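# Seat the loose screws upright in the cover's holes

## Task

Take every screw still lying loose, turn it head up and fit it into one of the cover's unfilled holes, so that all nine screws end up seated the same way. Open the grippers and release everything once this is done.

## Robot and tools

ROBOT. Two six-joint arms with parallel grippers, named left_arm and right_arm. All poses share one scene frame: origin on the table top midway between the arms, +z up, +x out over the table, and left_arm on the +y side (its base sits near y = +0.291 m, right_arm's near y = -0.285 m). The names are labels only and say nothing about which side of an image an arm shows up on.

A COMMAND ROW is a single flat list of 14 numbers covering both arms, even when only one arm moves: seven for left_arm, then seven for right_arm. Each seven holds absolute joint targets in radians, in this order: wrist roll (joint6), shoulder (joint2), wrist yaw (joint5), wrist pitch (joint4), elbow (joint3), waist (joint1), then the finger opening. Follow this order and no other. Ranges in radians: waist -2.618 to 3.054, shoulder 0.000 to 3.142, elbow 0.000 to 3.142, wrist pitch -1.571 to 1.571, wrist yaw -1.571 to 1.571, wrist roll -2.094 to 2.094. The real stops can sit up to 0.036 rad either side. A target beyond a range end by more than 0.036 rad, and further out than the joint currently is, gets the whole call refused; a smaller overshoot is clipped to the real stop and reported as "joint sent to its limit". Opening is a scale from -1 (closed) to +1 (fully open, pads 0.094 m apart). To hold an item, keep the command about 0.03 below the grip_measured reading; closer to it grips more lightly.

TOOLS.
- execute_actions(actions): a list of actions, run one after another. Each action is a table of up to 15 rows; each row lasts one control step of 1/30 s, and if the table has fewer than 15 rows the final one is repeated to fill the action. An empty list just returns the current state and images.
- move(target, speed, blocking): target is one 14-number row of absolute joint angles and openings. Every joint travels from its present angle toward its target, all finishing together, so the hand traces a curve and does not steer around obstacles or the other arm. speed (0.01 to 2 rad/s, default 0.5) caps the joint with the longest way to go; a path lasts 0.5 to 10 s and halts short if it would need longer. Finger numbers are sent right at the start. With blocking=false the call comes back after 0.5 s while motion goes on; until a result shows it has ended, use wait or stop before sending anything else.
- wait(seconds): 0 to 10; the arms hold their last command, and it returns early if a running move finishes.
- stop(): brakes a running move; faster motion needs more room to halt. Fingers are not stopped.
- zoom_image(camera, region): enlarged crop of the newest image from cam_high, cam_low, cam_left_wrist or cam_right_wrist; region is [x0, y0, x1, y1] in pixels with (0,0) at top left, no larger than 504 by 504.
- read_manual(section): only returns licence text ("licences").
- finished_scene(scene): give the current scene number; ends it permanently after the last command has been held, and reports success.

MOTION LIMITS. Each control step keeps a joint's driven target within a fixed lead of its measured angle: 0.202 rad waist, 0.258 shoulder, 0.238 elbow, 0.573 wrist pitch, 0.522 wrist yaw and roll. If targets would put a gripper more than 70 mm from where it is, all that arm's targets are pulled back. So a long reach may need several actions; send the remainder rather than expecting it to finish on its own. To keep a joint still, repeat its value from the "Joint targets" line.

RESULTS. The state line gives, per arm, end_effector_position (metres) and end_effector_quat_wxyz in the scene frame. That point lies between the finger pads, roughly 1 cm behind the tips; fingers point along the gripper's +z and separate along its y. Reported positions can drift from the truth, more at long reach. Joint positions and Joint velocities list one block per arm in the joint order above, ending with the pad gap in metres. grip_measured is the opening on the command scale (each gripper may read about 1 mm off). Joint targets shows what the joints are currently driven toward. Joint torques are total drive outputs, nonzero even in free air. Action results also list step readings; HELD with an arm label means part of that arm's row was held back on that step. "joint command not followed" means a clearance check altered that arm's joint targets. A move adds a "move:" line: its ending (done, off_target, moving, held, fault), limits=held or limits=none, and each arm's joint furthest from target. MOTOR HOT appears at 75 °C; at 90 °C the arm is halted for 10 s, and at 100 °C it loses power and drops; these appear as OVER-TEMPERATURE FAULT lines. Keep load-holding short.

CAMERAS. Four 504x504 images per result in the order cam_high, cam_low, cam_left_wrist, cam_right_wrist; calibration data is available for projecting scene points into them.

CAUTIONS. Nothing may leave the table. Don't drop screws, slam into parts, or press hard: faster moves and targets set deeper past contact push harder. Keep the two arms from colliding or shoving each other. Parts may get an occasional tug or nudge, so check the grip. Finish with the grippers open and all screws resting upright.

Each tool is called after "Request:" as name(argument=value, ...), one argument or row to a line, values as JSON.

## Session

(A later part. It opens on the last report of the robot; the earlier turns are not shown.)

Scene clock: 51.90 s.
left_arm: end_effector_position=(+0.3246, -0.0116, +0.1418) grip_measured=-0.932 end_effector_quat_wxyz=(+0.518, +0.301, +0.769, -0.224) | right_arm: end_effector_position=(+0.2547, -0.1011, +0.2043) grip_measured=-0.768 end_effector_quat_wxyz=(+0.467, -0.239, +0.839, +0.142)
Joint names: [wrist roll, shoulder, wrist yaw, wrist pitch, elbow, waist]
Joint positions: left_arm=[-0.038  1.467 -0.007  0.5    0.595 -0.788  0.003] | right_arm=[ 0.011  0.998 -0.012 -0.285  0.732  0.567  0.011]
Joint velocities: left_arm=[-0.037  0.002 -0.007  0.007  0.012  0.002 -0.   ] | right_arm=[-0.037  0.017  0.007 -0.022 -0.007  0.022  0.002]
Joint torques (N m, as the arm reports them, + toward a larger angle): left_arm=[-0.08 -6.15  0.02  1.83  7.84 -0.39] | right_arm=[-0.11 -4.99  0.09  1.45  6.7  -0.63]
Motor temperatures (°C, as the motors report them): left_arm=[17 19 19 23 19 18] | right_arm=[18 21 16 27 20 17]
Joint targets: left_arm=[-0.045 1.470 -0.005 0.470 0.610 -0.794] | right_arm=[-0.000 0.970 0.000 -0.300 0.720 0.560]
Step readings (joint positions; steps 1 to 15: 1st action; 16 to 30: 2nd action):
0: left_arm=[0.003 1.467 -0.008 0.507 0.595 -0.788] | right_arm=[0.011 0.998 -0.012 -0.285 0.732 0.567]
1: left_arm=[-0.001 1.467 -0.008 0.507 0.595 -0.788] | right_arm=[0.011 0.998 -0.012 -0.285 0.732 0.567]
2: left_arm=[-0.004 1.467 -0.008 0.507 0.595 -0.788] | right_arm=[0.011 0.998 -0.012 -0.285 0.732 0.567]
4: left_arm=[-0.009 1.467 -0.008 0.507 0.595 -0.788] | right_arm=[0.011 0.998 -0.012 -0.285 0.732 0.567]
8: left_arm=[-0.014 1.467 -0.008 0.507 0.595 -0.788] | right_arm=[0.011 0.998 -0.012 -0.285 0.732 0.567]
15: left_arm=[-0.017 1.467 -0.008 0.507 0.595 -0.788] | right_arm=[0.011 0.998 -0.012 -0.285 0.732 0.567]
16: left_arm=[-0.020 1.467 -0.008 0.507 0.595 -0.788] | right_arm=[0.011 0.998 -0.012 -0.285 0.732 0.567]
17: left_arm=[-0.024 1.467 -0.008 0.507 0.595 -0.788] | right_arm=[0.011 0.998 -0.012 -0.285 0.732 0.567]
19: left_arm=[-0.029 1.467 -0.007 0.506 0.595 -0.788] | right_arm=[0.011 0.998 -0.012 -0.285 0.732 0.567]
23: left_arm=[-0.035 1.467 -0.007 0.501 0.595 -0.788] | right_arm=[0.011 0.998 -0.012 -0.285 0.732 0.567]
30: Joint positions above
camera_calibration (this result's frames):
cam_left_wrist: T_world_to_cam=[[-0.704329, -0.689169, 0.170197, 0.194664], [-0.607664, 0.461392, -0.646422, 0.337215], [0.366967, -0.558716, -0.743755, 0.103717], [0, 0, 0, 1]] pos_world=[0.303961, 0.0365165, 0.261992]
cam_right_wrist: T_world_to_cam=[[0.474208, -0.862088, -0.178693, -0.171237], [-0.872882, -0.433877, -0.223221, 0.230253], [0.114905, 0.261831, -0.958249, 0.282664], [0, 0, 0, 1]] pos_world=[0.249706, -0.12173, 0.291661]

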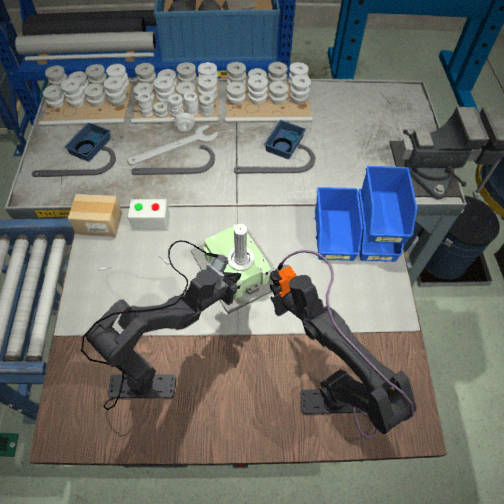

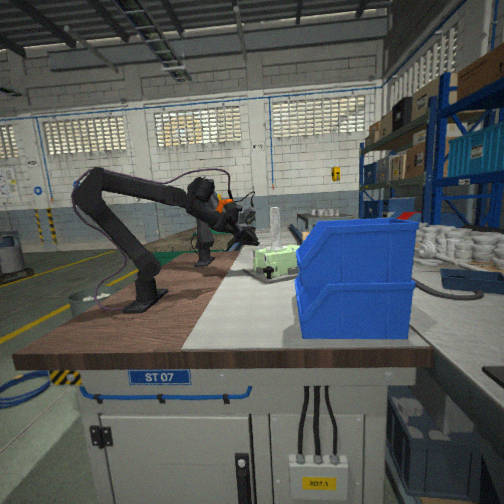

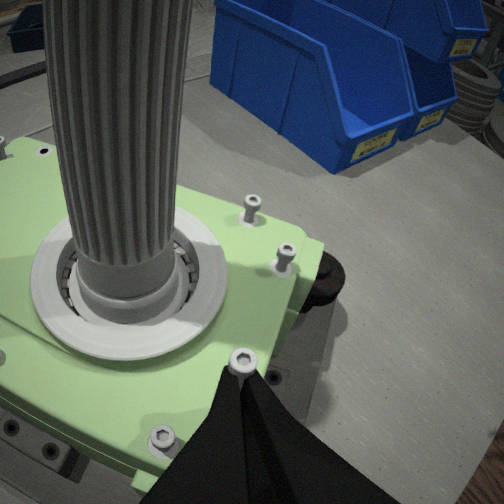

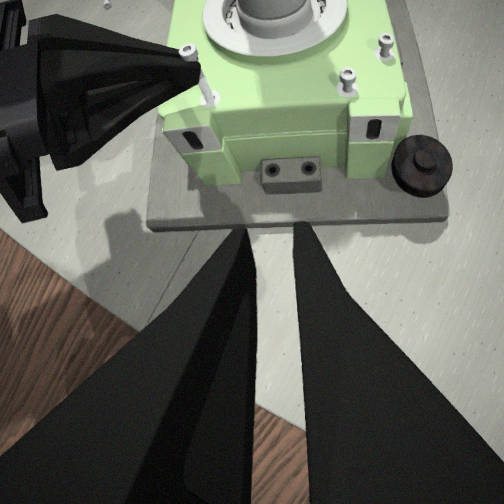

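Entered. Push further.

Request:
execute_actions(
  actions=[
    [[-0.03,1.49,0.0,0.48,0.61,-0.794,-0.95,0,0.97,0,-0.3,0.72,0.56,-0.77]],
  ],
)

Request:
zoom_image(
  camera="cam_right_wrist",
  region=[160,40,240,120],
)

Scene clock: 53.33 s.
left_arm: end_effector_position=(+0.3247, -0.0118, +0.1375) grip_measured=-0.932 end_effector_quat_wxyz=(+0.514, +0.302, +0.772, -0.223) | right_arm: end_effector_position=(+0.2547, -0.1011, +0.2043) grip_measured=-0.768 end_effector_quat_wxyz=(+0.467, -0.239, +0.839, +0.142)
Joint names: [wrist roll, shoulder, wrist yaw, wrist pitch, elbow, waist]
Joint positions: left_arm=[-0.038  1.478 -0.007  0.5    0.595 -0.788  0.003] | right_arm=[ 0.011  0.998 -0.012 -0.285  0.732  0.567  0.011]
Joint velocities: left_arm=[ 0.007  0.017  0.051 -0.037 -0.022  0.002  0.   ] | right_arm=[ 0.007 -0.012  0.007 -0.007  0.002 -0.022  0.   ]
Joint torques (N m, as the arm reports them, + toward a larger angle): left_arm=[ 0.1  -5.47  0.09  1.92  7.78 -0.41] | right_arm=[-0.11 -5.04  0.09  1.45  6.7  -0.63]
Motor temperatures (°C, as the motors report them): left_arm=[17 19 19 23 19 18] | right_arm=[18 21 16 27 20 17]
Joint targets: left_arm=[-0.030 1.490 0.000 0.480 0.610 -0.794] | right_arm=[0.000 0.970 -0.000 -0.300 0.720 0.560]
Step readings (joint positions):
0: left_arm=[-0.038 1.467 -0.007 0.500 0.595 -0.788] | right_arm=[0.011 0.998 -0.012 -0.285 0.732 0.567]
1: left_arm=[-0.038 1.469 -0.007 0.500 0.595 -0.788] | right_arm=[0.011 0.998 -0.012 -0.285 0.732 0.567]
2: left_arm=[-0.038 1.470 -0.007 0.500 0.595 -0.788] | right_arm=[0.011 0.998 -0.012 -0.285 0.732 0.567]
4: left_arm=[-0.038 1.475 -0.007 0.500 0.595 -0.788] | right_arm=[0.011 0.998 -0.012 -0.285 0.732 0.567]
8: left_arm=[-0.038 1.478 -0.007 0.500 0.595 -0.788] | right_arm=[0.011 0.998 -0.012 -0.285 0.732 0.567]
15: Joint positions above
camera_calibration (this result's frames):
cam_left_wrist: T_world_to_cam=[[-0.70304, -0.690263, 0.171091, 0.194771], [-0.612674, 0.465749, -0.63852, 0.335235], [0.361061, -0.553728, -0.750347, 0.103247], [0, 0, 0, 1]] pos_world=[0.305043, 0.0354782, 0.258202]
cam_right_wrist: T_world_to_cam=[[0.474208, -0.862088, -0.178693, -0.171237], [-0.872882, -0.433877, -0.223221, 0.230253], [0.114905, 0.261831, -0.958249, 0.282664], [0, 0, 0, 1]] pos_world=[0.249706, -0.12173, 0.291661]

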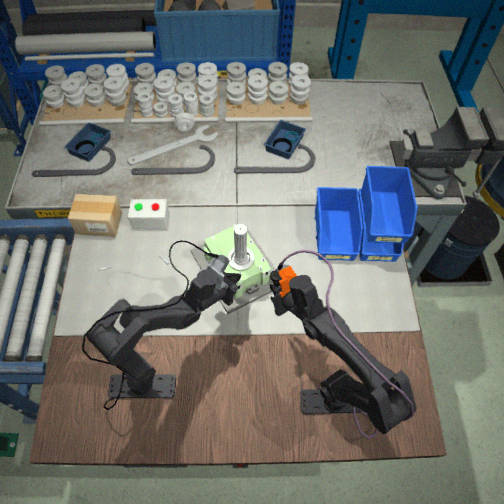

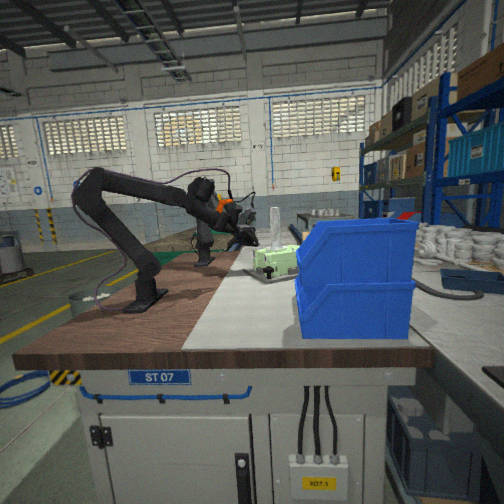

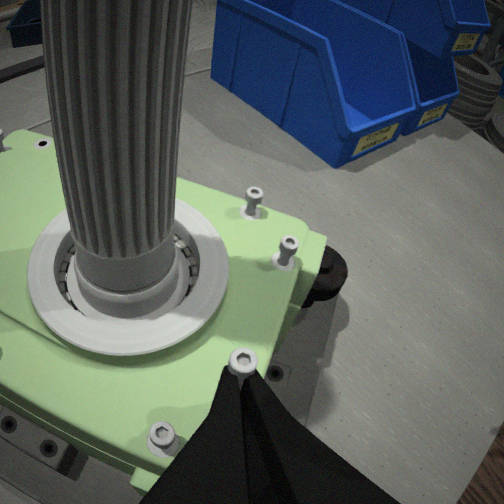

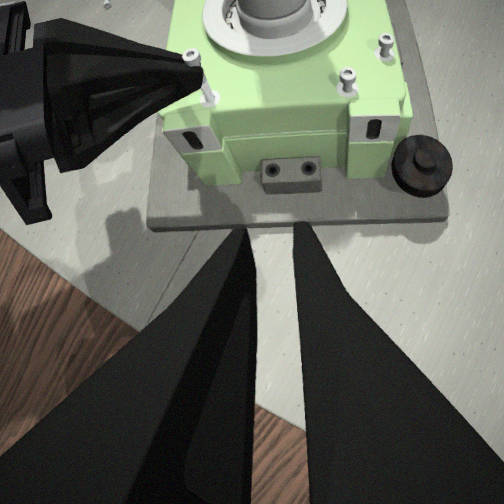

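Region (160, 40, 240, 120) of cam_right_wrist's 504x504 image, scaled by 6.300, with more detail than that image has.

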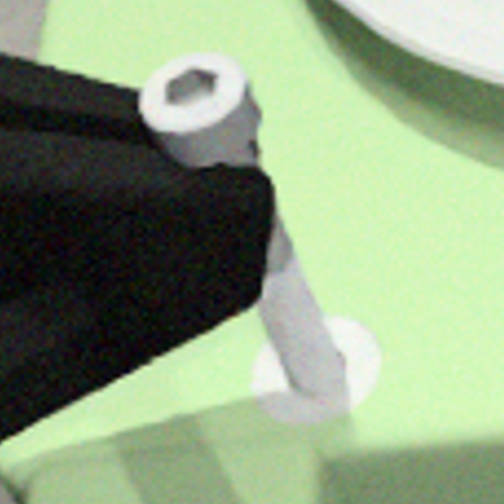

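Request:
execute_actions(
  actions=[
    [[-0.03,1.478,0,0.48,0.61,-0.794,-0.875,0,0.97,0,-0.3,0.72,0.56,-0.77]],
    [[-0.03,1.478,0,0.48,0.61,-0.794,-0.8,0,0.97,0,-0.3,0.72,0.56,-0.77]],
    [[-0.03,1.478,0,0.48,0.61,-0.794,-0.62,0,0.97,0,-0.3,0.72,0.56,-0.77]],
  ],
)

Request:
move(
  target=[-0.03,1.30,0,0.48,0.61,-0.794,-0.62,0,0.97,0,-0.3,0.72,0.56,-0.77],
  speed=0.25,
)

Request:
zoom_image(
  camera="cam_right_wrist",
  region=[120,0,320,200],
)

Scene clock: 60.30 s.
left_arm: end_effector_position=(+0.3247, -0.0118, +0.1373) grip_measured=-0.621 end_effector_quat_wxyz=(+0.513, +0.303, +0.772, -0.222) | right_arm: end_effector_position=(+0.2547, -0.1011, +0.2043) grip_measured=-0.768 end_effector_quat_wxyz=(+0.467, -0.239, +0.839, +0.142)
Joint names: [wrist roll, shoulder, wrist yaw, wrist pitch, elbow, waist]
Joint positions: left_arm=[-0.038  1.478 -0.007  0.499  0.595 -0.788  0.018] | right_arm=[ 0.011  0.998 -0.012 -0.285  0.732  0.567  0.011]
Joint velocities: left_arm=[-0.007 -0.017 -0.007  0.022 -0.012  0.002 -0.001] | right_arm=[-0.051 -0.017  0.007 -0.022 -0.007 -0.012  0.   ]
Joint torques (N m, as the arm reports them, + toward a larger angle): left_arm=[ 0.06 -6.4   0.09  1.94  7.83 -0.29] | right_arm=[-0.11 -5.03  0.1   1.44  6.72 -0.61]
Motor temperatures (°C, as the motors report them): left_arm=[17 18 19 24 19 18] | right_arm=[18 21 16 27 20 17]
Joint targets: left_arm=[-0.030 1.478 -0.000 0.480 0.610 -0.794] | right_arm=[-0.000 0.970 -0.000 -0.300 0.720 0.560]
Step readings (joint positions; steps 1 to 15: 1st action; 16 to 30: 2nd action; 31 to 45: 3rd action):
0: left_arm=[-0.038 1.478 -0.007 0.500 0.595 -0.788] | right_arm=[0.011 0.998 -0.012 -0.285 0.732 0.567]
1: left_arm=[-0.038 1.478 -0.007 0.500 0.595 -0.788] | right_arm=[0.011 0.998 -0.012 -0.285 0.732 0.567]
2: left_arm=[-0.038 1.478 -0.007 0.500 0.595 -0.788] | right_arm=[0.011 0.998 -0.012 -0.285 0.732 0.567]
4: left_arm=[-0.038 1.478 -0.007 0.499 0.595 -0.788] | right_arm=[0.011 0.998 -0.012 -0.285 0.732 0.567]
8: left_arm=[-0.038 1.478 -0.007 0.499 0.595 -0.788] | right_arm=[0.011 0.998 -0.012 -0.285 0.732 0.567]
15: left_arm=[-0.038 1.478 -0.007 0.499 0.595 -0.788] | right_arm=[0.011 0.998 -0.012 -0.285 0.732 0.567]
16: left_arm=[-0.038 1.478 -0.007 0.499 0.595 -0.788] | right_arm=[0.011 0.998 -0.012 -0.285 0.732 0.567]
17: left_arm=[-0.038 1.478 -0.007 0.499 0.595 -0.788] | right_arm=[0.011 0.998 -0.012 -0.285 0.732 0.567]
19: left_arm=[-0.038 1.478 -0.007 0.499 0.595 -0.788] | right_arm=[0.011 0.998 -0.012 -0.285 0.732 0.567]
23: left_arm=[-0.038 1.478 -0.007 0.499 0.595 -0.788] | right_arm=[0.011 0.998 -0.012 -0.285 0.732 0.567]
30: left_arm=[-0.038 1.478 -0.007 0.499 0.595 -0.788] | right_arm=[0.011 0.998 -0.012 -0.285 0.732 0.567]
31: left_arm=[-0.038 1.478 -0.007 0.499 0.595 -0.788] | right_arm=[0.011 0.998 -0.012 -0.285 0.732 0.567]
32: left_arm=[-0.038 1.478 -0.007 0.499 0.595 -0.788] | right_arm=[0.011 0.998 -0.012 -0.285 0.732 0.567]
34: left_arm=[-0.038 1.478 -0.007 0.499 0.595 -0.788] | right_arm=[0.011 0.998 -0.012 -0.285 0.732 0.567]
38: left_arm=[-0.038 1.478 -0.007 0.499 0.595 -0.788] | right_arm=[0.011 0.998 -0.012 -0.285 0.732 0.567]
45: Joint positions above
camera_calibration (this result's frames):
cam_left_wrist: T_world_to_cam=[[-0.703089, -0.690298, 0.170746, 0.194864], [-0.612792, 0.466343, -0.637974, 0.335039], [0.360766, -0.553185, -0.750889, 0.103337], [0, 0, 0, 1]] pos_world=[0.305035, 0.0354358, 0.258069]
cam_right_wrist: T_world_to_cam=[[0.474208, -0.862088, -0.178693, -0.171237], [-0.872882, -0.433877, -0.223221, 0.230253], [0.114905, 0.261831, -0.958249, 0.282664], [0, 0, 0, 1]] pos_world=[0.249706, -0.12173, 0.291661]

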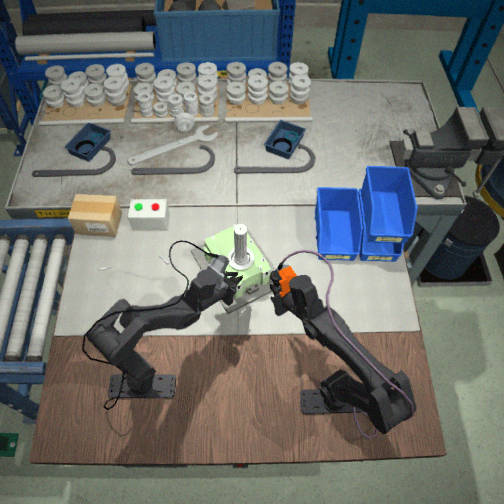

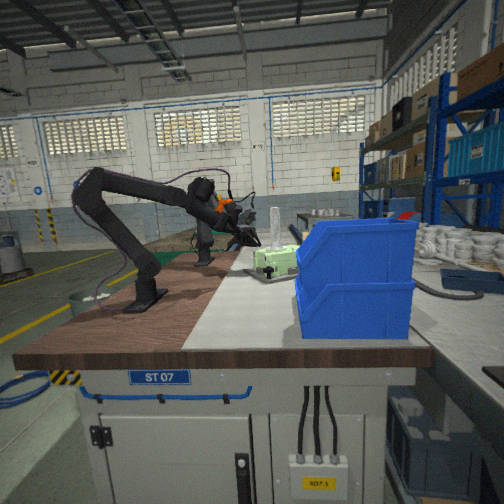

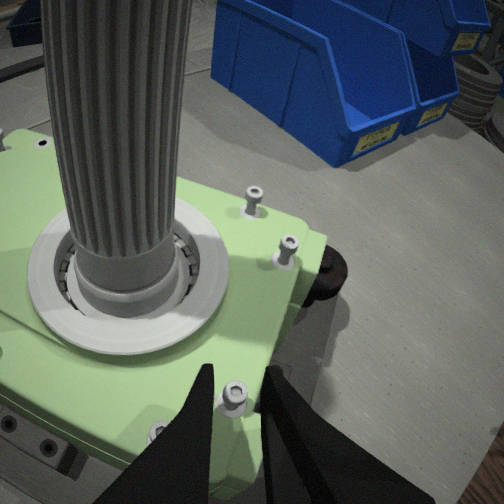

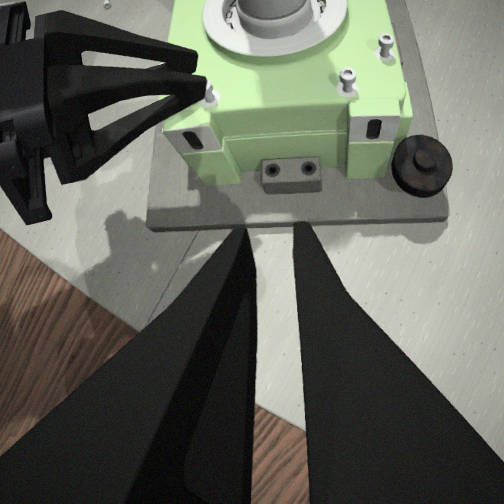

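Scene clock: 61.37 s.
left_arm: end_effector_position=(+0.3187, -0.0058, +0.2042) grip_measured=-0.621 end_effector_quat_wxyz=(+0.574, +0.284, +0.726, -0.249) | right_arm: end_effector_position=(+0.2547, -0.1011, +0.2043) grip_measured=-0.768 end_effector_quat_wxyz=(+0.467, -0.239, +0.839, +0.142)
Joint names: [wrist roll, shoulder, wrist yaw, wrist pitch, elbow, waist]
Joint positions: left_arm=[-0.038  1.314 -0.007  0.501  0.595 -0.788  0.018] | right_arm=[ 0.011  0.998 -0.012 -0.285  0.732  0.567  0.011]
Joint velocities: left_arm=[-0.022 -0.017  0.007 -0.037  0.002  0.022 -0.   ] | right_arm=[-0.007  0.007 -0.022 -0.022 -0.022 -0.002 -0.   ]
Joint torques (N m, as the arm reports them, + toward a larger angle): left_arm=[ 0.07 -6.31  0.11  1.93  8.41 -0.33] | right_arm=[-0.1  -5.01  0.1   1.45  6.7  -0.61]
Motor temperatures (°C, as the motors report them): left_arm=[17 18 19 24 19 18] | right_arm=[18 21 16 27 20 17]
Joint targets: left_arm=[-0.030 1.300 -0.000 0.480 0.610 -0.794] | right_arm=[-0.000 0.970 -0.000 -0.300 0.720 0.560]
move: off_target (left_arm, right_arm); limits=none; left_arm: farthest joint: the wrist pitch, 0.021 radians from its target (0.019 radians at the start); right_arm: farthest joint: the shoulder, 0.028 radians from its target (0.028 radians at the start)
camera_calibration (this result's frames):
cam_left_wrist: T_world_to_cam=[[-0.722899, -0.670314, 0.167618, 0.190469], [-0.531227, 0.384062, -0.755178, 0.368738], [0.441831, -0.634961, -0.633727, 0.108802], [0, 0, 0, 1]] pos_world=[0.285501, 0.0551407, 0.315487]
cam_right_wrist: T_world_to_cam=[[0.474208, -0.862088, -0.178693, -0.171237], [-0.872882, -0.433877, -0.223221, 0.230253], [0.114905, 0.261831, -0.958249, 0.282664], [0, 0, 0, 1]] pos_world=[0.249706, -0.12173, 0.291661]

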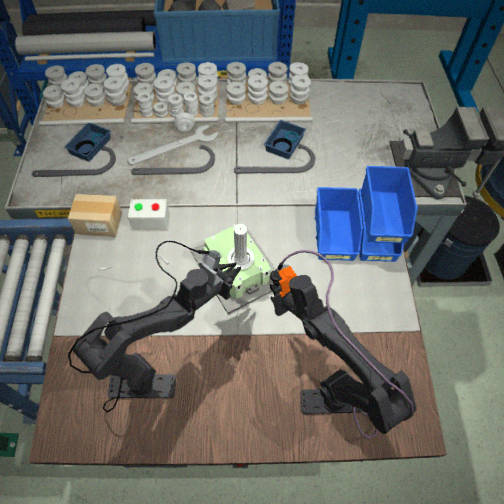

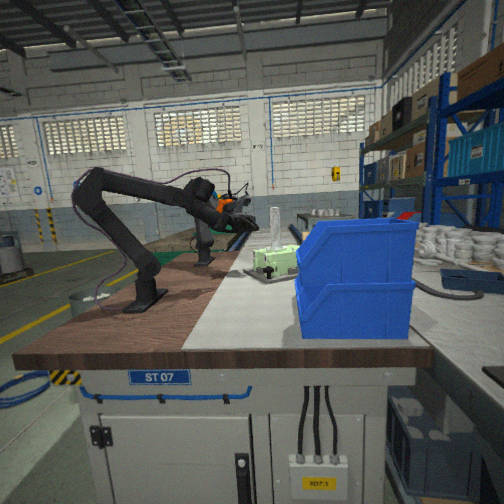

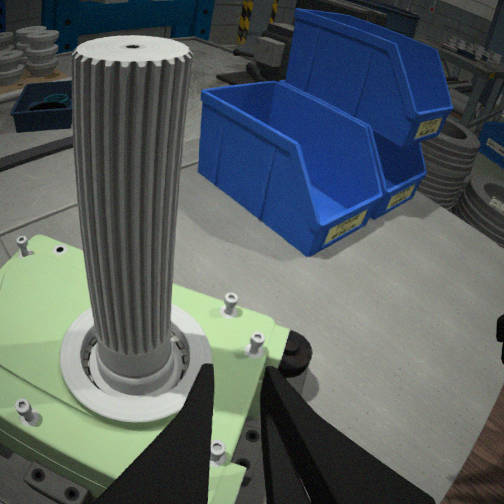

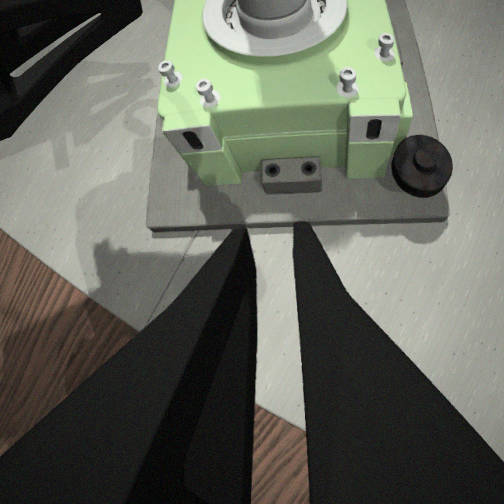

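Region (120, 0, 320, 200) of cam_right_wrist's 504x504 image, scaled by 2.520, with more detail than that image has.

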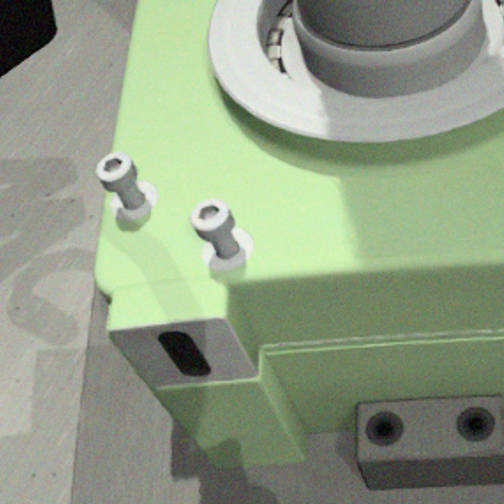

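Request:
move(
  target=[0.01,1.15,-0.01,0,0.8,-0.3,-0.4,0,0.97,0,-0.3,0.72,0.56,-0.77],
  speed=0.9,
)

Request:
move(
  target=[-1.0,1.9,0.3,-1.2,1.8,0.53,-0.3,0,0.97,0,-0.3,0.72,0.56,-0.77],
  speed=1.0,
)

Request:
move(
  target=[-1.193,2.46,0.333,-1.535,2.30,0.53,-0.3,0,0.97,0,-0.3,0.72,0.56,-0.77],
  speed=0.7,
)

Scene clock: 65.73 s.
left_arm: end_effector_position=(+0.4019, +0.1731, +0.2381) grip_measured=-0.402 end_effector_quat_wxyz=(+0.564, +0.123, +0.813, -0.082) | right_arm: end_effector_position=(+0.2547, -0.1011, +0.2043) grip_measured=-0.768 end_effector_quat_wxyz=(+0.467, -0.239, +0.839, +0.142)
Joint names: [wrist roll, shoulder, wrist yaw, wrist pitch, elbow, waist]
Joint positions: left_arm=[ 0.002  1.163 -0.011  0.023  0.781 -0.306  0.028] | right_arm=[ 0.011  0.998 -0.012 -0.285  0.732  0.567  0.011]
Joint velocities: left_arm=[-0.037  0.002  0.037 -0.022 -0.007 -0.017  0.001] | right_arm=[ 0.022 -0.012 -0.125 -0.037  0.012  0.007 -0.   ]
Joint torques (N m, as the arm reports them, + toward a larger angle): left_arm=[ 0.07 -5.29  0.    1.88  9.18  0.51] | right_arm=[-0.11 -4.98  0.09  1.44  6.76 -0.6 ]
Motor temperatures (°C, as the motors report them): left_arm=[17 18 19 24 20 18] | right_arm=[18 21 16 27 20 17]
Joint targets: left_arm=[0.010 1.150 -0.010 -0.000 0.800 -0.300] | right_arm=[0.000 0.970 0.000 -0.300 0.720 0.560]
move: off_target (left_arm, right_arm); limits=none; left_arm: farthest joint: the wrist pitch, 0.023 radians from its target (0.501 radians at the start); right_arm: farthest joint: the shoulder, 0.028 radians from its target (0.028 radians at the start)
camera_calibration (this result's frames):
cam_left_wrist: T_world_to_cam=[[-0.317618, -0.938947, 0.132279, 0.256801], [-0.735024, 0.155666, -0.65993, 0.468588], [0.599048, -0.306834, -0.739591, 0.112331], [0, 0, 0, 1]] pos_world=[0.358697, 0.202647, 0.358345]
cam_right_wrist: T_world_to_cam=[[0.474208, -0.862088, -0.178693, -0.171237], [-0.872882, -0.433877, -0.223221, 0.230253], [0.114905, 0.261831, -0.958249, 0.282664], [0, 0, 0, 1]] pos_world=[0.249706, -0.12173, 0.291661]

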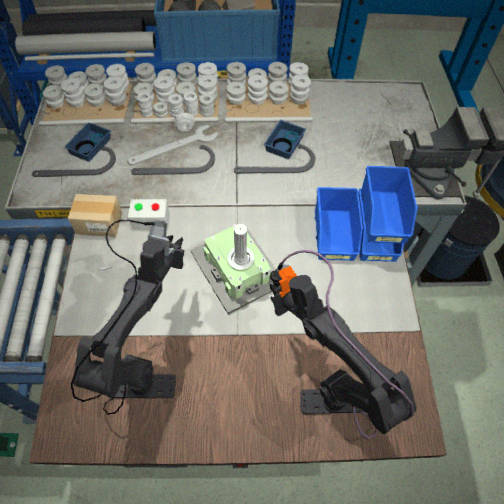

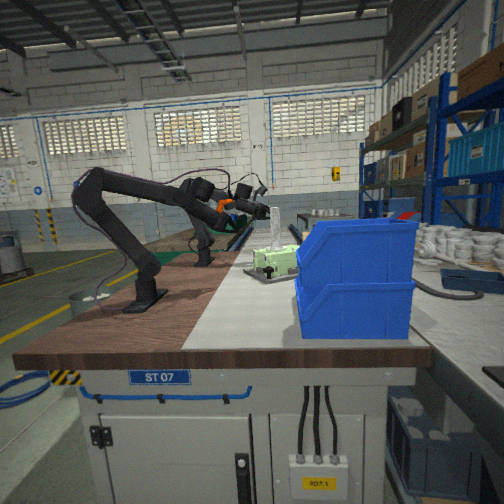

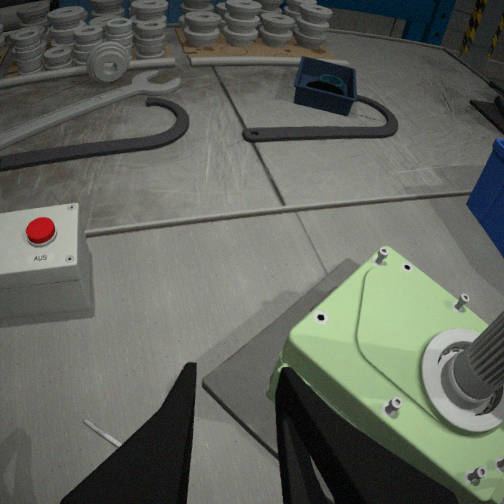

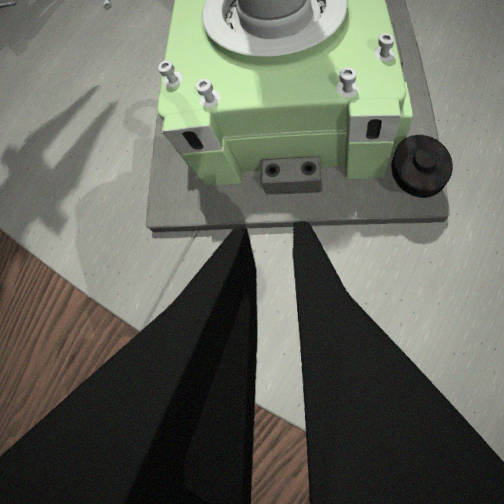

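Scene clock: 67.87 s.
left_arm: end_effector_position=(+0.4079, +0.4593, +0.1682) grip_measured=-0.301 end_effector_quat_wxyz=(-0.097, +0.663, -0.722, +0.172) | right_arm: end_effector_position=(+0.2547, -0.1011, +0.2043) grip_measured=-0.768 end_effector_quat_wxyz=(+0.467, -0.239, +0.839, +0.142)
Joint names: [wrist roll, shoulder, wrist yaw, wrist pitch, elbow, waist]
Joint positions: left_arm=[-0.994  1.893  0.295 -1.184  1.777  0.535  0.033] | right_arm=[ 0.011  0.998 -0.012 -0.285  0.732  0.567  0.011]
Joint velocities: left_arm=[-0.081 -0.002  0.022 -0.007 -0.017 -0.002  0.   ] | right_arm=[-0.066 -0.007  0.066 -0.037 -0.002 -0.002 -0.001]
Joint torques (N m, as the arm reports them, + toward a larger angle): left_arm=[ -0.05 -10.46   0.25   0.71   8.54  -0.33] | right_arm=[-0.09 -4.96  0.1   1.44  6.71 -0.57]
Motor temperatures (°C, as the motors report them): left_arm=[17 18 19 24 20 18] | right_arm=[18 21 16 27 20 17]
Joint targets: left_arm=[-1.000 1.900 0.300 -1.200 1.800 0.530] | right_arm=[0.000 0.970 -0.000 -0.300 0.720 0.560]
move: off_target (left_arm, right_arm); limits=none; left_arm: farthest joint: the elbow, 0.023 radians from its target (1.019 radians at the start); right_arm: farthest joint: the shoulder, 0.028 radians from its target (0.028 radians at the start)
camera_calibration (this result's frames):
cam_left_wrist: T_world_to_cam=[[0.899559, 0.0672057, 0.431598, -0.472172], [-0.19674, -0.81985, 0.537717, 0.409343], [0.389983, -0.56862, -0.724282, 0.347741], [0, 0, 0, 1]] pos_world=[0.369667, 0.565066, 0.235541]
cam_right_wrist: T_world_to_cam=[[0.474208, -0.862088, -0.178693, -0.171237], [-0.872882, -0.433877, -0.223221, 0.230253], [0.114905, 0.261831, -0.958249, 0.282664], [0, 0, 0, 1]] pos_world=[0.249706, -0.12173, 0.291661]

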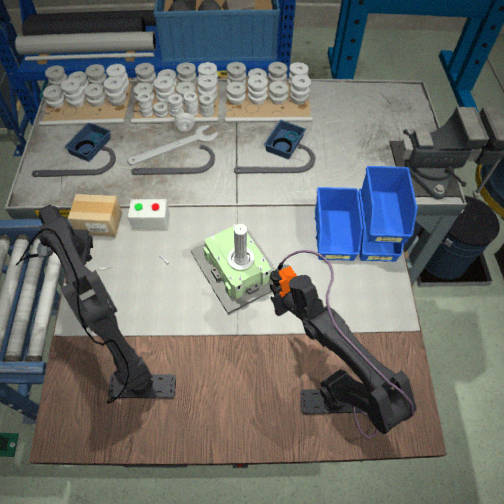

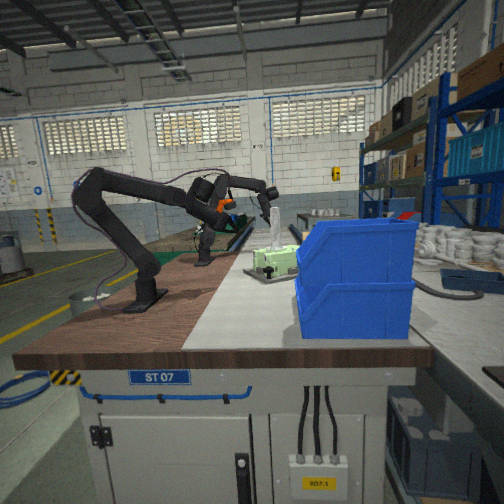

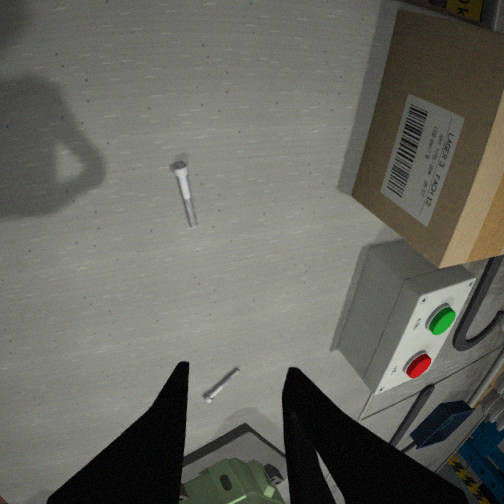

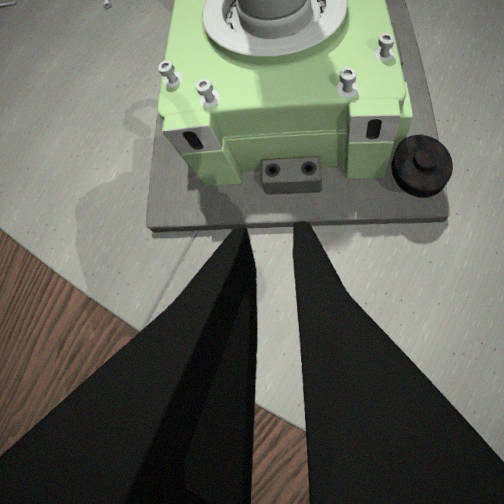

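Scene clock: 69.50 s.
left_arm: end_effector_position=(+0.4334, +0.4679, +0.0623) grip_measured=-0.301 end_effector_quat_wxyz=(+0.115, +0.752, -0.635, +0.133) | right_arm: end_effector_position=(+0.2547, -0.1011, +0.2043) grip_measured=-0.768 end_effector_quat_wxyz=(+0.467, -0.239, +0.839, +0.142)
Joint names: [wrist roll, shoulder, wrist yaw, wrist pitch, elbow, waist]
Joint positions: left_arm=[-1.185  2.461  0.328 -1.523  2.278  0.535  0.033] | right_arm=[ 0.011  0.998 -0.012 -0.285  0.732  0.567  0.011]
Joint velocities: left_arm=[-0.007 -0.007  0.051 -0.066 -0.002 -0.002 -0.001] | right_arm=[ 0.007  0.002  0.051 -0.022 -0.007  0.007  0.001]
Joint torques (N m, as the arm reports them, + toward a larger angle): left_arm=[ -0.08 -15.57   0.3   -0.04   7.77  -0.31] | right_arm=[-0.12 -5.04  0.1   1.43  6.7  -0.59]
Motor temperatures (°C, as the motors report them): left_arm=[17 19 19 23 20 18] | right_arm=[18 21 16 27 20 17]
Joint targets: left_arm=[-1.193 2.460 0.333 -1.535 2.300 0.530] | right_arm=[-0.000 0.970 -0.000 -0.300 0.720 0.560]
move: off_target (left_arm, right_arm); limits=none; left_arm: farthest joint: the elbow, 0.022 radians from its target (0.523 radians at the start); right_arm: farthest joint: the shoulder, 0.028 radians from its target (0.028 radians at the start)
camera_calibration (this result's frames):
cam_left_wrist: T_world_to_cam=[[0.953163, 0.301504, 0.0239912, -0.557484], [0.184099, -0.641277, 0.744897, 0.216849], [0.239974, -0.705591, -0.666748, 0.391492], [0, 0, 0, 1]] pos_world=[0.397503, 0.583378, 0.112871]
cam_right_wrist: T_world_to_cam=[[0.474208, -0.862088, -0.178693, -0.171237], [-0.872882, -0.433877, -0.223221, 0.230253], [0.114905, 0.261831, -0.958249, 0.282664], [0, 0, 0, 1]] pos_world=[0.249706, -0.12173, 0.291661]

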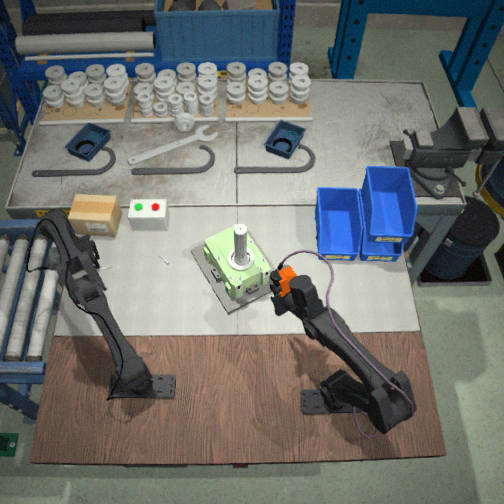

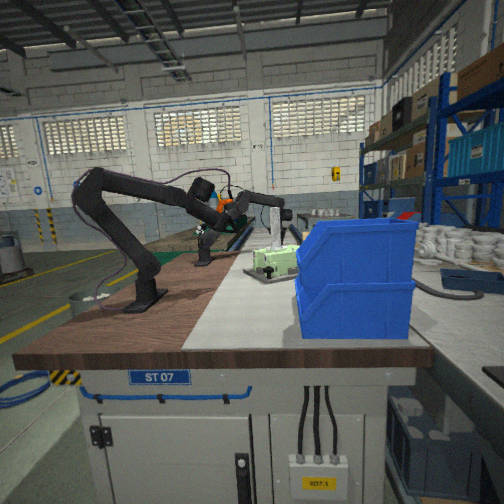

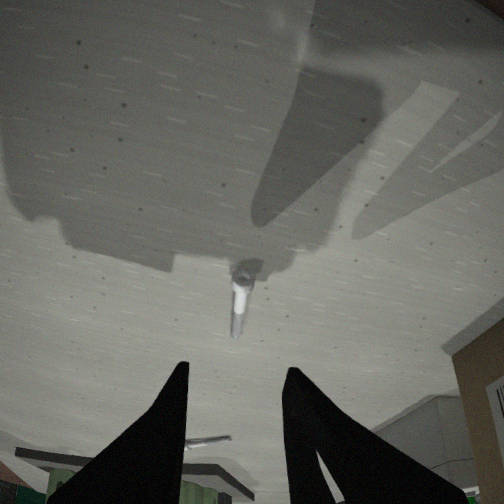

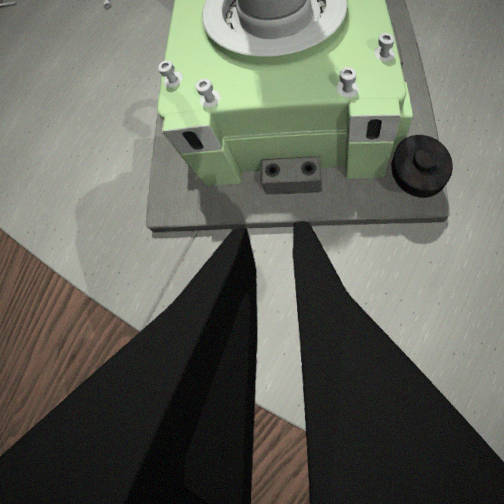

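Request:
move(
  target=[-1.065,2.455,0.333,-1.38,2.12,0.522,-0.3,0,0.97,0,-0.3,0.72,0.56,-0.77],
  speed=0.25,
)

Scene clock: 72.80 s.
left_arm: end_effector_position=(+0.4317, +0.4668, +0.0267) grip_measured=-0.301 end_effector_quat_wxyz=(+0.111, +0.716, -0.675, +0.138) | right_arm: end_effector_position=(+0.2547, -0.1011, +0.2043) grip_measured=-0.768 end_effector_quat_wxyz=(+0.467, -0.239, +0.839, +0.142)
Joint names: [wrist roll, shoulder, wrist yaw, wrist pitch, elbow, waist]
Joint positions: left_arm=[-1.073  2.461  0.328 -1.387  2.136  0.535  0.033] | right_arm=[ 0.011  0.998 -0.012 -0.285  0.732  0.567  0.011]
Joint velocities: left_arm=[ 0.022 -0.007  0.037 -0.022  0.012  0.012 -0.001] | right_arm=[ 0.037  0.012  0.051  0.095 -0.007 -0.012 -0.   ]
Joint torques (N m, as the arm reports them, + toward a larger angle): left_arm=[  0.04 -15.91   0.3    0.1    4.65  -0.81] | right_arm=[-0.11 -4.98  0.11  1.45  6.73 -0.65]
Motor temperatures (°C, as the motors report them): left_arm=[17 20 19 23 20 18] | right_arm=[18 21 16 27 20 17]
Joint targets: left_arm=[-1.065 2.455 0.333 -1.380 2.120 0.522] | right_arm=[-0.000 0.970 0.000 -0.300 0.720 0.560]
move: off_target (right_arm); limits=none; left_arm: farthest joint: the elbow, 0.016 radians from its target (0.158 radians at the start); right_arm: farthest joint: the shoulder, 0.028 radians from its target (0.028 radians at the start)
camera_calibration (this result's frames):
cam_left_wrist: T_world_to_cam=[[0.978112, 0.200167, 0.0568375, -0.519085], [0.0910701, -0.657411, 0.748009, 0.290564], [0.187092, -0.72646, -0.66125, 0.399881], [0, 0, 0, 1]] pos_world=[0.406447, 0.585421, 0.0765803]
cam_right_wrist: T_world_to_cam=[[0.474208, -0.862088, -0.178693, -0.171237], [-0.872882, -0.433877, -0.223221, 0.230253], [0.114905, 0.261831, -0.958249, 0.282664], [0, 0, 0, 1]] pos_world=[0.249706, -0.12173, 0.291661]

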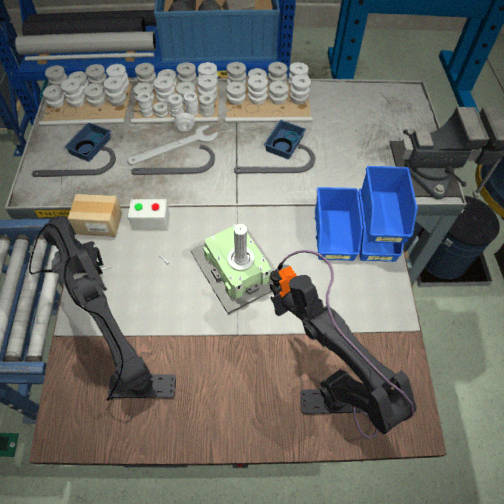

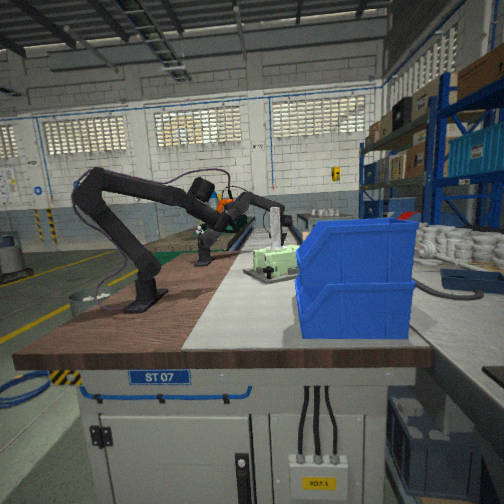

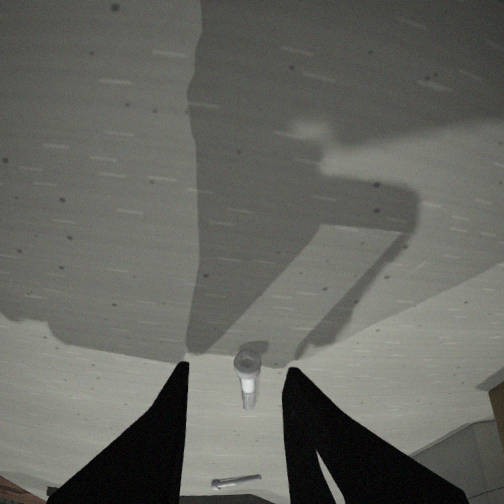

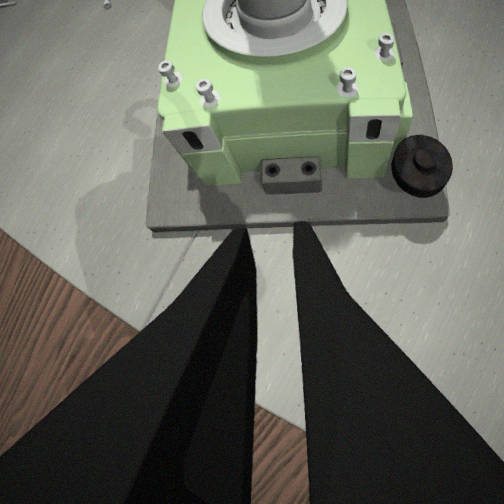

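Request:
execute_actions(
  actions=[
    [[-1.065,2.455,0.333,-1.375,2.12,0.512,-0.3,0,0.97,0,-0.3,0.72,0.56,-0.77]],
    [[-1.065,2.455,0.333,-1.365,2.106,0.512,-0.3,0,0.97,0,-0.3,0.72,0.56,-0.77]],
  ],
)

Request:
zoom_image(
  camera="cam_left_wrist",
  region=[150,300,330,480],
)

Scene clock: 75.03 s.
left_arm: end_effector_position=(+0.4349, +0.4603, +0.0235) grip_measured=-0.301 end_effector_quat_wxyz=(+0.111, +0.710, -0.681, +0.138) | right_arm: end_effector_position=(+0.2547, -0.1011, +0.2043) grip_measured=-0.768 end_effector_quat_wxyz=(+0.467, -0.239, +0.839, +0.142)
Joint names: [wrist roll, shoulder, wrist yaw, wrist pitch, elbow, waist]
Joint positions: left_arm=[-1.072  2.461  0.329 -1.372  2.123  0.519  0.033] | right_arm=[ 0.011  0.998 -0.012 -0.285  0.732  0.567  0.011]
Joint velocities: left_arm=[ 0.095 -0.002 -0.007 -0.081 -0.002  0.007 -0.   ] | right_arm=[ 0.037 -0.022 -0.007 -0.007 -0.012 -0.002 -0.001]
Joint torques (N m, as the arm reports them, + toward a larger angle): left_arm=[  0.05 -15.79   0.22   0.13   4.62  -0.37] | right_arm=[-0.1  -5.    0.1   1.45  6.69 -0.59]
Motor temperatures (°C, as the motors report them): left_arm=[17 20 19 22 19 18] | right_arm=[18 21 16 27 20 17]
Joint targets: left_arm=[-1.065 2.455 0.333 -1.365 2.106 0.512] | right_arm=[0.000 0.970 0.000 -0.300 0.720 0.560]
Step readings (joint positions; steps 1 to 15: 1st action; 16 to 30: 2nd action):
0: left_arm=[-1.072 2.461 0.328 -1.386 2.136 0.535] | right_arm=[0.011 0.998 -0.012 -0.285 0.732 0.567]
1: left_arm=[-1.072 2.461 0.328 -1.386 2.136 0.534] | right_arm=[0.011 0.998 -0.012 -0.285 0.732 0.567]
2: left_arm=[-1.072 2.461 0.328 -1.385 2.136 0.533] | right_arm=[0.011 0.998 -0.012 -0.285 0.732 0.567]
4: left_arm=[-1.072 2.461 0.328 -1.384 2.136 0.528] | right_arm=[0.011 0.998 -0.012 -0.285 0.732 0.567]
8: left_arm=[-1.072 2.461 0.329 -1.382 2.136 0.520] | right_arm=[0.011 0.998 -0.012 -0.285 0.732 0.567]
15: left_arm=[-1.072 2.461 0.329 -1.381 2.136 0.519] | right_arm=[0.011 0.998 -0.012 -0.285 0.732 0.567]
16: left_arm=[-1.072 2.461 0.329 -1.379 2.134 0.519] | right_arm=[0.011 0.998 -0.012 -0.285 0.732 0.567]
17: left_arm=[-1.072 2.461 0.329 -1.377 2.132 0.519] | right_arm=[0.011 0.998 -0.012 -0.285 0.732 0.567]
19: left_arm=[-1.072 2.461 0.329 -1.374 2.126 0.519] | right_arm=[0.011 0.998 -0.012 -0.285 0.732 0.567]
23: left_arm=[-1.072 2.461 0.329 -1.374 2.123 0.519] | right_arm=[0.011 0.998 -0.012 -0.285 0.732 0.567]
30: Joint positions above
camera_calibration (this result's frames):
cam_left_wrist: T_world_to_cam=[[0.981133, 0.183833, 0.0598689, -0.514529], [0.077912, -0.659354, 0.747784, 0.295008], [0.176942, -0.729011, -0.661237, 0.398017], [0, 0, 0, 1]] pos_world=[0.411411, 0.579261, 0.0733855]
cam_right_wrist: T_world_to_cam=[[0.474208, -0.862088, -0.178693, -0.171237], [-0.872882, -0.433877, -0.223221, 0.230253], [0.114905, 0.261831, -0.958249, 0.282664], [0, 0, 0, 1]] pos_world=[0.249706, -0.12173, 0.291661]

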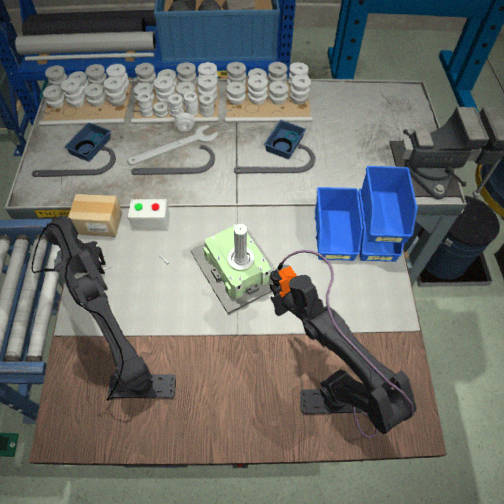

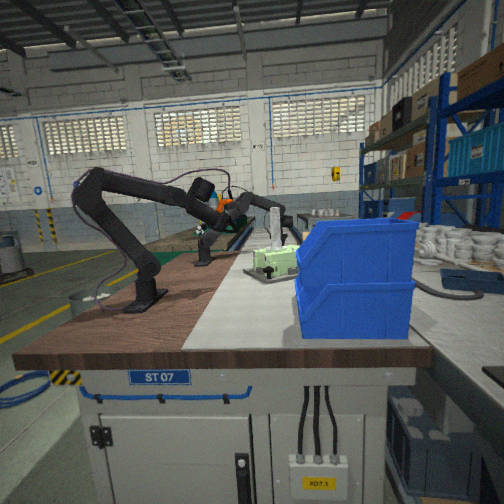

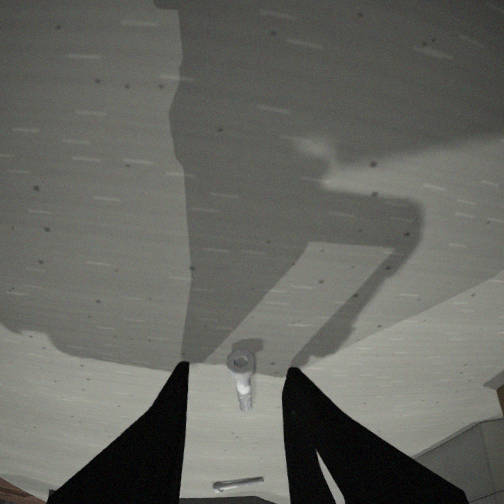

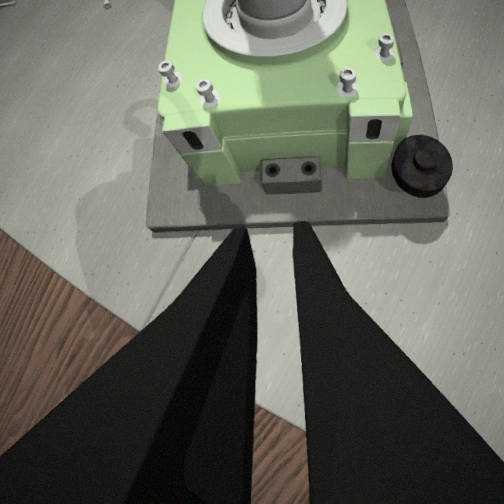

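Region (150, 300, 330, 480) of cam_left_wrist's 504x504 image, scaled by 2.800, with more detail than that image has.

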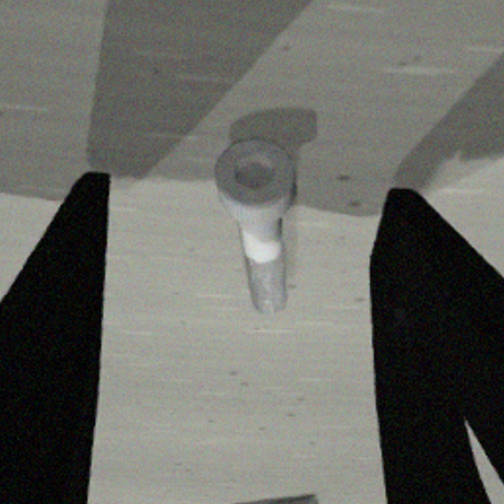

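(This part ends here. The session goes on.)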